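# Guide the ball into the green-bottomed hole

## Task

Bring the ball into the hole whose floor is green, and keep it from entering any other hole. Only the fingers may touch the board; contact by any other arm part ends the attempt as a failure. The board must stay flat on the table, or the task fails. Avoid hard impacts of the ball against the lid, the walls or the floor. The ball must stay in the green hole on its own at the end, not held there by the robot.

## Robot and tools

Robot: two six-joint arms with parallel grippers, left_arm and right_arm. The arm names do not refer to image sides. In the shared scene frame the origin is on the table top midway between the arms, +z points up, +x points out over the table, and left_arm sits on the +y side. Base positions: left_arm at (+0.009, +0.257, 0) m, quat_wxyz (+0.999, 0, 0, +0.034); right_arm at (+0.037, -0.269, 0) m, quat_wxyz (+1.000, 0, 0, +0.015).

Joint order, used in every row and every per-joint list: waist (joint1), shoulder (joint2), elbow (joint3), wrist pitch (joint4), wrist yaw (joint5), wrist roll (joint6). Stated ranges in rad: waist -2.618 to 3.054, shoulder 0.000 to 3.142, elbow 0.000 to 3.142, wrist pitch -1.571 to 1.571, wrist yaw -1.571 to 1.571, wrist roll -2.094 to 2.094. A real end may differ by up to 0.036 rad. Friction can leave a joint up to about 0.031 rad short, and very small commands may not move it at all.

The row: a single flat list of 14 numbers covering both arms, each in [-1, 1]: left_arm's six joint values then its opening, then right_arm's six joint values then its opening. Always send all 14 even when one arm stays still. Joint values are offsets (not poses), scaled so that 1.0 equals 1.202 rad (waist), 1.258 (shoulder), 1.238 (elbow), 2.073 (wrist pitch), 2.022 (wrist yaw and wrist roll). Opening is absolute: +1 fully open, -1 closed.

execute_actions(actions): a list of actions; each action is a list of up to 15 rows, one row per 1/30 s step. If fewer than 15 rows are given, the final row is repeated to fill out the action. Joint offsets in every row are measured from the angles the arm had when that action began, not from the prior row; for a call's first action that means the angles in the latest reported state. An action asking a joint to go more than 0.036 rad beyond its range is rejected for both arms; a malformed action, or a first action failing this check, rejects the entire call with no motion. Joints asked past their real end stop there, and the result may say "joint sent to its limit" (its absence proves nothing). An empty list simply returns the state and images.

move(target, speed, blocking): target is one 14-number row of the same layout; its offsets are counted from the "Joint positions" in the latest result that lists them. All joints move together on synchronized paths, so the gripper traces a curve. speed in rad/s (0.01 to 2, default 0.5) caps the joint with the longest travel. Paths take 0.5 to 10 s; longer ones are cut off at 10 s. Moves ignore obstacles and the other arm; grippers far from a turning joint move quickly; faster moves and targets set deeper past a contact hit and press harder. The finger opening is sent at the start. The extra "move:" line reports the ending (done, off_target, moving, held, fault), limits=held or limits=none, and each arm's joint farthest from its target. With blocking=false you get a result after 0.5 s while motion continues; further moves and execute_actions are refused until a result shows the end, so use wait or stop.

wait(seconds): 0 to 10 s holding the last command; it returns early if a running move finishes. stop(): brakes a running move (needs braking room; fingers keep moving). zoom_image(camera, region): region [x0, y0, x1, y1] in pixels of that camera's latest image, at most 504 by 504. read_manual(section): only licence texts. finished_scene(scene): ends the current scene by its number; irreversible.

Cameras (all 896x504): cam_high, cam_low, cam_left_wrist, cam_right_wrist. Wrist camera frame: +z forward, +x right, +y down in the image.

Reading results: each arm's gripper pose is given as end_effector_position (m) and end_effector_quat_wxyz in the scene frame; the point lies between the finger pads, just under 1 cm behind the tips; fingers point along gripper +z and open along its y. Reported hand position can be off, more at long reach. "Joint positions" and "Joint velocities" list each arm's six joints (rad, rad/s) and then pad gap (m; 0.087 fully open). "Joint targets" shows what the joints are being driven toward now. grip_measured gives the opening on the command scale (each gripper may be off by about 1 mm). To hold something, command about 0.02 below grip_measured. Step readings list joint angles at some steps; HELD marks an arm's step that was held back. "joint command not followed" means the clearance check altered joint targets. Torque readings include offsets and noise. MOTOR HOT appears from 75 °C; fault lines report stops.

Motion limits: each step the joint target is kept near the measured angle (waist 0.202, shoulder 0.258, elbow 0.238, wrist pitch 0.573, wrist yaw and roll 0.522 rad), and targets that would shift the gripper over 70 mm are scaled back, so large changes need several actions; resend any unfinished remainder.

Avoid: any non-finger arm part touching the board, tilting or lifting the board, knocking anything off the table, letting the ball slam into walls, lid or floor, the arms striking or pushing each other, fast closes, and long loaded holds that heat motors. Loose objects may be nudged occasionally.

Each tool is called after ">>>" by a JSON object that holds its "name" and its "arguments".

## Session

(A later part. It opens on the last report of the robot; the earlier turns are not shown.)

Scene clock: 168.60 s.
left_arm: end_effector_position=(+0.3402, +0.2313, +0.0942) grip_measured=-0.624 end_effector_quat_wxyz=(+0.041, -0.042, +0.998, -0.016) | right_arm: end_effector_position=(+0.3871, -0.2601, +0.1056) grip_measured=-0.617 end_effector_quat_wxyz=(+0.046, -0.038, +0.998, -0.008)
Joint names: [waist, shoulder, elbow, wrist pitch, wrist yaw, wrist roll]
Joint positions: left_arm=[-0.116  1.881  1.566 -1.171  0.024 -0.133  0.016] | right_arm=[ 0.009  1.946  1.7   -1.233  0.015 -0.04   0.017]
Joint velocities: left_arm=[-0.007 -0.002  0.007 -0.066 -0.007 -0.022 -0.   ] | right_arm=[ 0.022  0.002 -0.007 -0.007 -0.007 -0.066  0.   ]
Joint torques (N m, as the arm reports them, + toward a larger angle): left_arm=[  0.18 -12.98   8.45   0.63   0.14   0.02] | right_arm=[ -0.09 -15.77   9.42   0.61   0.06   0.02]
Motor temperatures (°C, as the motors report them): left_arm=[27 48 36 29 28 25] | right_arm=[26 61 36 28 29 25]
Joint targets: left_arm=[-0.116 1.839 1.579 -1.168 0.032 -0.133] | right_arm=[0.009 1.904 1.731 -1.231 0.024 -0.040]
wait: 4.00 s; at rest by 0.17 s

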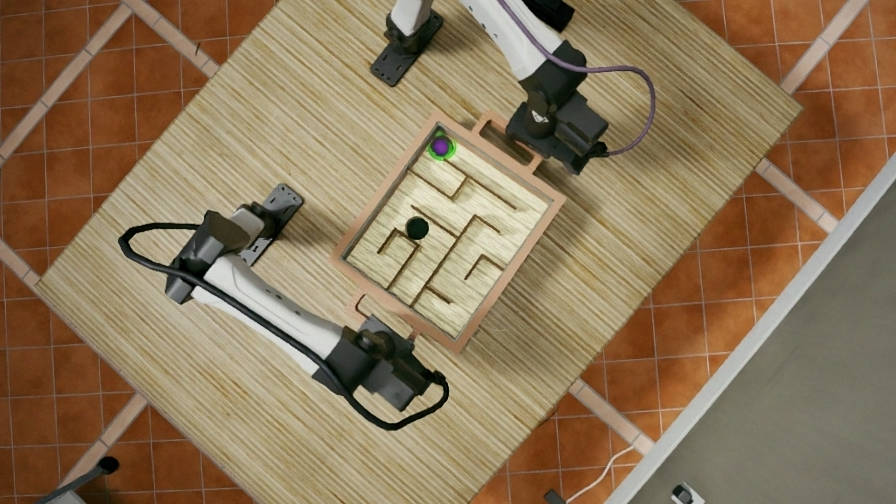

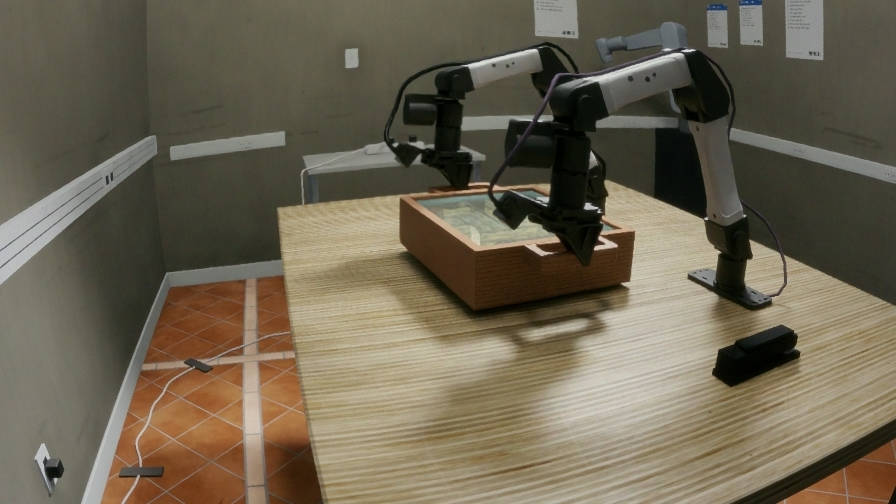

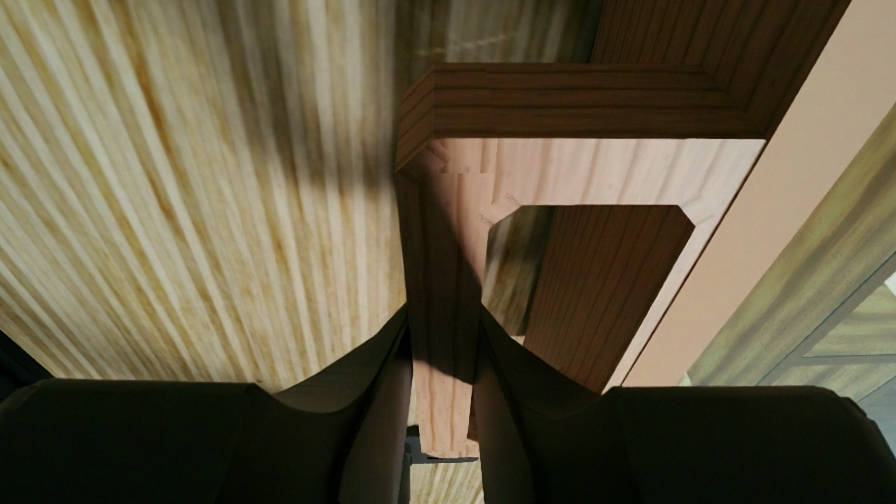

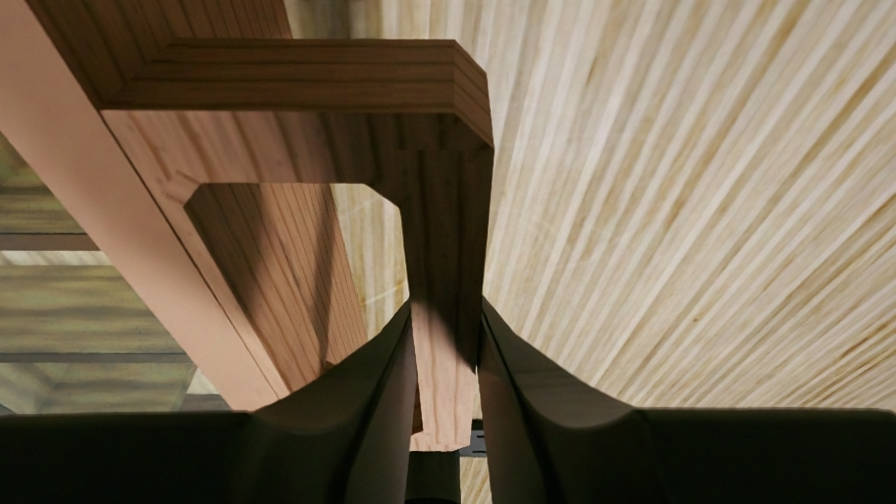

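>>> {"name": "move", "arguments": {"target": [0,0.04,0,0.007,-0.015,0,-0.75,0,0.04,-0.045,0.029,-0.013,0,-0.75], "speed": 0.07}}

Scene clock: 172.53 s.
left_arm: end_effector_position=(+0.3422, +0.2340, +0.0814) grip_measured=-0.623 end_effector_quat_wxyz=(+0.028, -0.042, +0.999, -0.007) | right_arm: end_effector_position=(+0.3900, -0.2576, +0.0821) grip_measured=-0.617 end_effector_quat_wxyz=(+0.036, -0.039, +0.999, -0.001)
Joint names: [waist, shoulder, elbow, wrist pitch, wrist yaw, wrist roll]
Joint positions: left_arm=[-0.116  1.921  1.566 -1.16   0.008 -0.132  0.016] | right_arm=[ 0.009  1.984  1.659 -1.174  0.002 -0.04   0.017]
Joint velocities: left_arm=[-0.012  0.002 -0.007  0.007 -0.007 -0.037  0.002] | right_arm=[ 0.022  0.002 -0.017  0.066  0.022 -0.066 -0.   ]
Joint torques (N m, as the arm reports them, + toward a larger angle): left_arm=[ 0.16 -9.19  7.44  0.56 -0.12  0.02] | right_arm=[  0.01 -11.42   6.18   0.63  -0.08   0.03]
Motor temperatures (°C, as the motors report them): left_arm=[27 48 36 29 28 25] | right_arm=[26 61 36 28 29 25]
Joint targets: left_arm=[-0.116 1.931 1.566 -1.156 -0.006 -0.133] | right_arm=[0.009 1.996 1.644 -1.173 -0.011 -0.040]
move: done; limits=none; left_arm: farthest joint: the wrist yaw, 0.015 radians from its target (0.030 radians at the start); right_arm: farthest joint: the elbow, 0.014 radians from its target (0.056 radians at the start)

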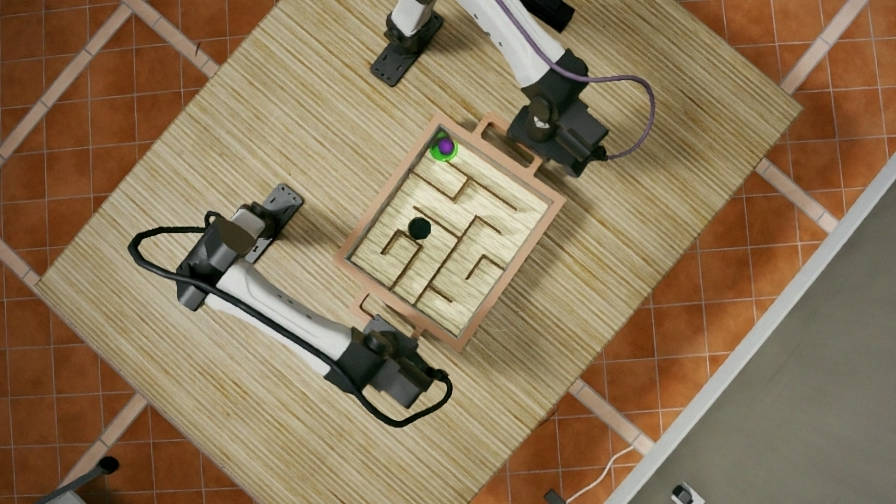

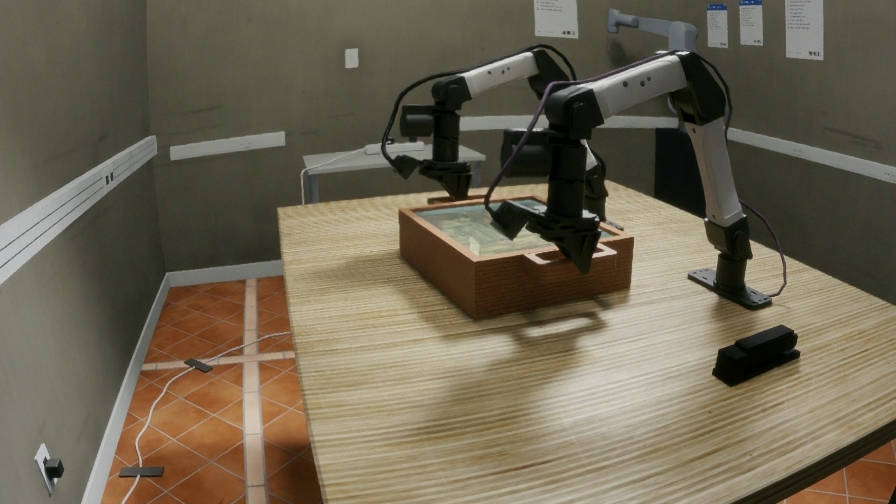

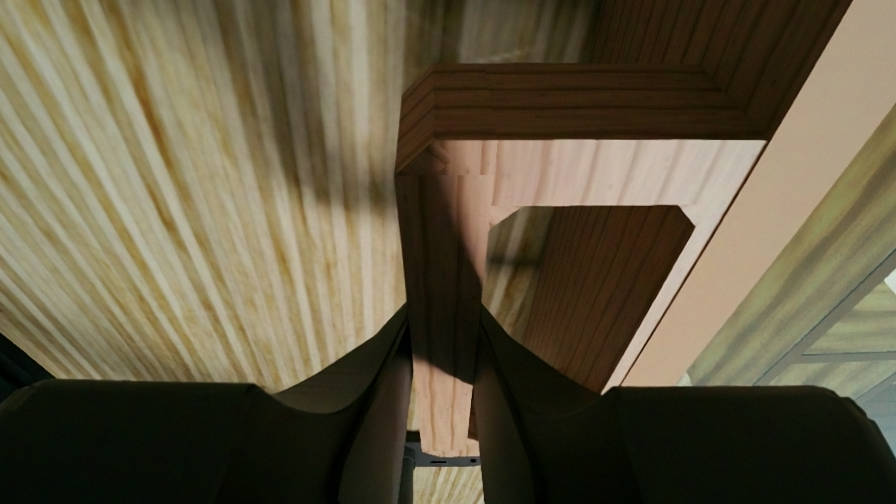

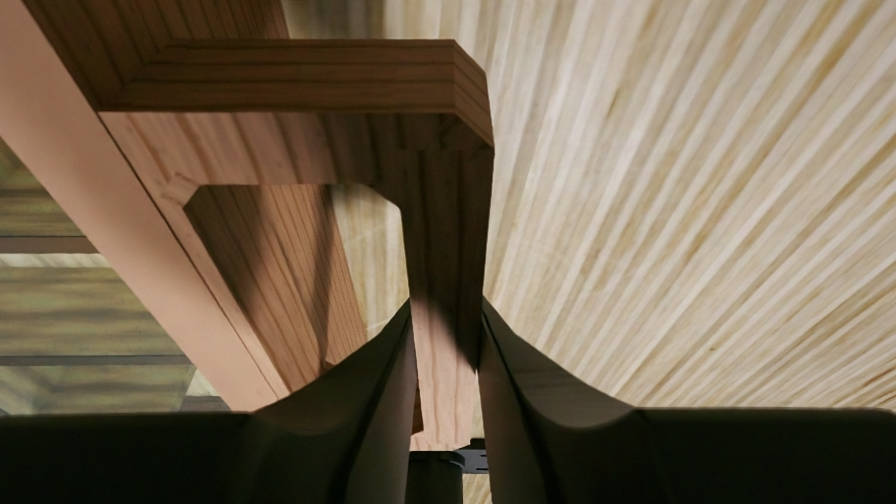

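>>> {"name": "move", "arguments": {"target": [0,-0.12,0,0,0,0,0.1,0,-0.12,0,0,0,0,0.1], "speed": 0.25}}

>>> {"name": "finished_scene", "arguments": {"scene": 1}}

Scene clock: 177.90 s.
left_arm: end_effector_position=(+0.3436, +0.2339, +0.1265) grip_measured=+0.100 end_effector_quat_wxyz=(+0.099, -0.041, +0.994, -0.013) | right_arm: end_effector_position=(+0.3911, -0.2576, +0.1293) grip_measured=+0.100 end_effector_quat_wxyz=(+0.106, -0.039, +0.994, -0.001)
Joint names: [waist, shoulder, elbow, wrist pitch, wrist yaw, wrist roll]
Joint positions: left_arm=[-0.116  1.777  1.566 -1.16   0.008 -0.132  0.048] | right_arm=[ 0.009  1.843  1.659 -1.174  0.002 -0.04   0.048]
Joint velocities: left_arm=[-0.007 -0.002 -0.017  0.037  0.037 -0.007  0.   ] | right_arm=[-0.027 -0.022 -0.007  0.037 -0.066 -0.022 -0.001]
Joint torques (N m, as the arm reports them, + toward a larger angle): left_arm=[ 0.19 -9.27  7.8   0.83  0.05  0.02] | right_arm=[ -0.14 -12.08   7.58   0.83   0.02   0.1 ]
Motor temperatures (°C, as the motors report them): left_arm=[27 47 36 30 28 25] | right_arm=[26 60 36 28 29 25]
Joint targets: left_arm=[-0.116 1.770 1.566 -1.160 0.008 -0.132] | right_arm=[0.009 1.833 1.659 -1.174 0.002 -0.040]
move: done; limits=none; left_arm: farthest joint: the shoulder, 0.007 radians from its target (0.151 radians at the start); right_arm: farthest joint: the shoulder, 0.010 radians from its target (0.151 radians at the start)

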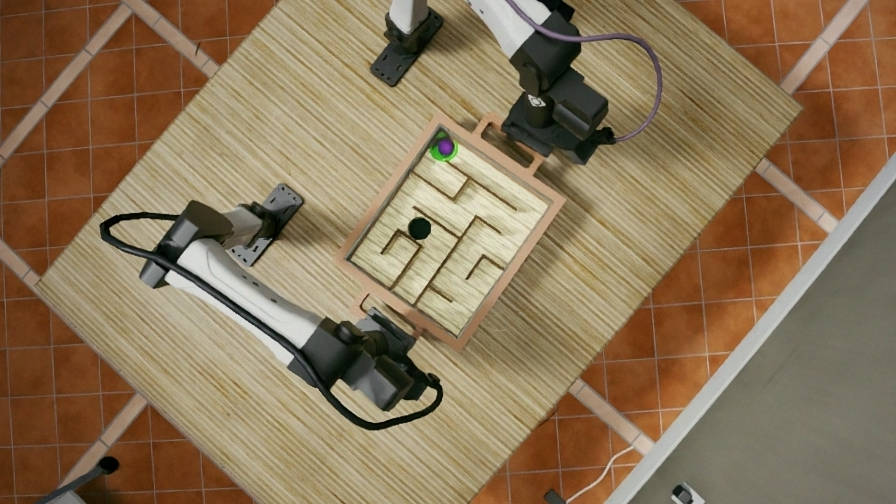

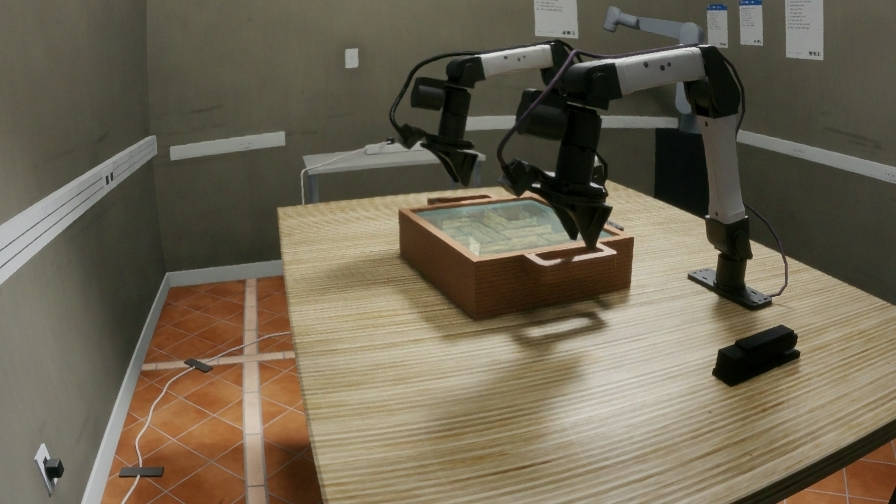

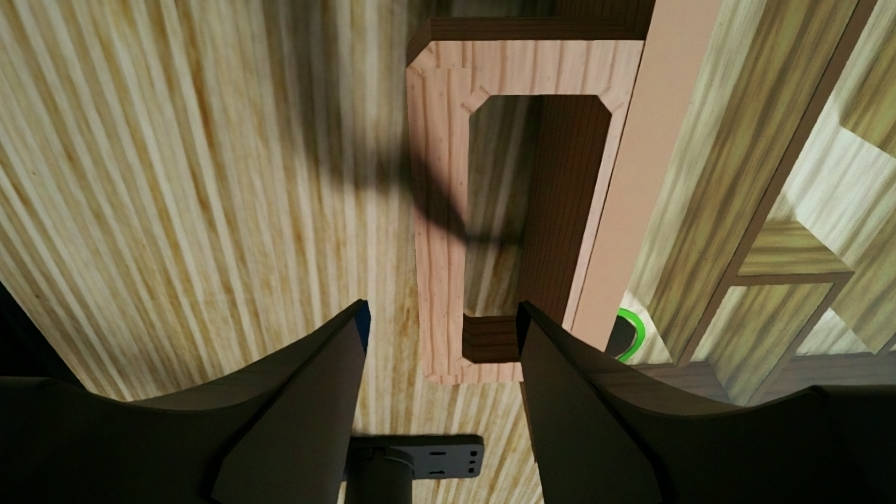

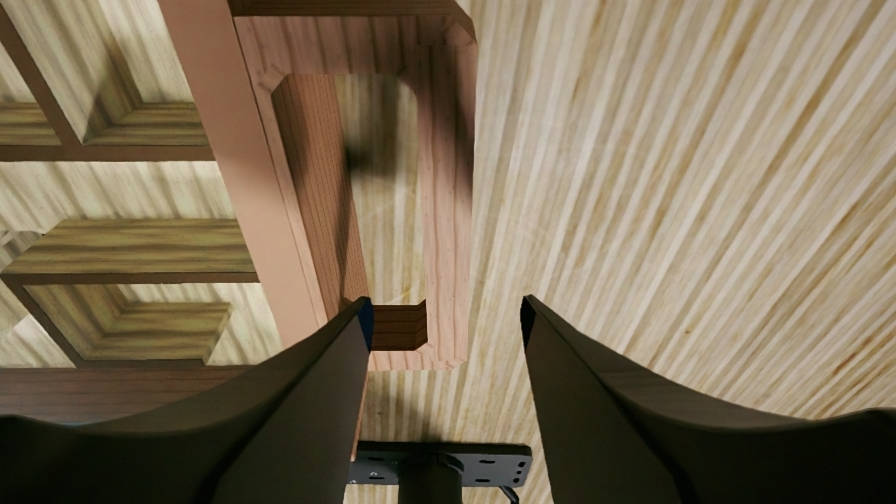

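The scene is finished: the task was done.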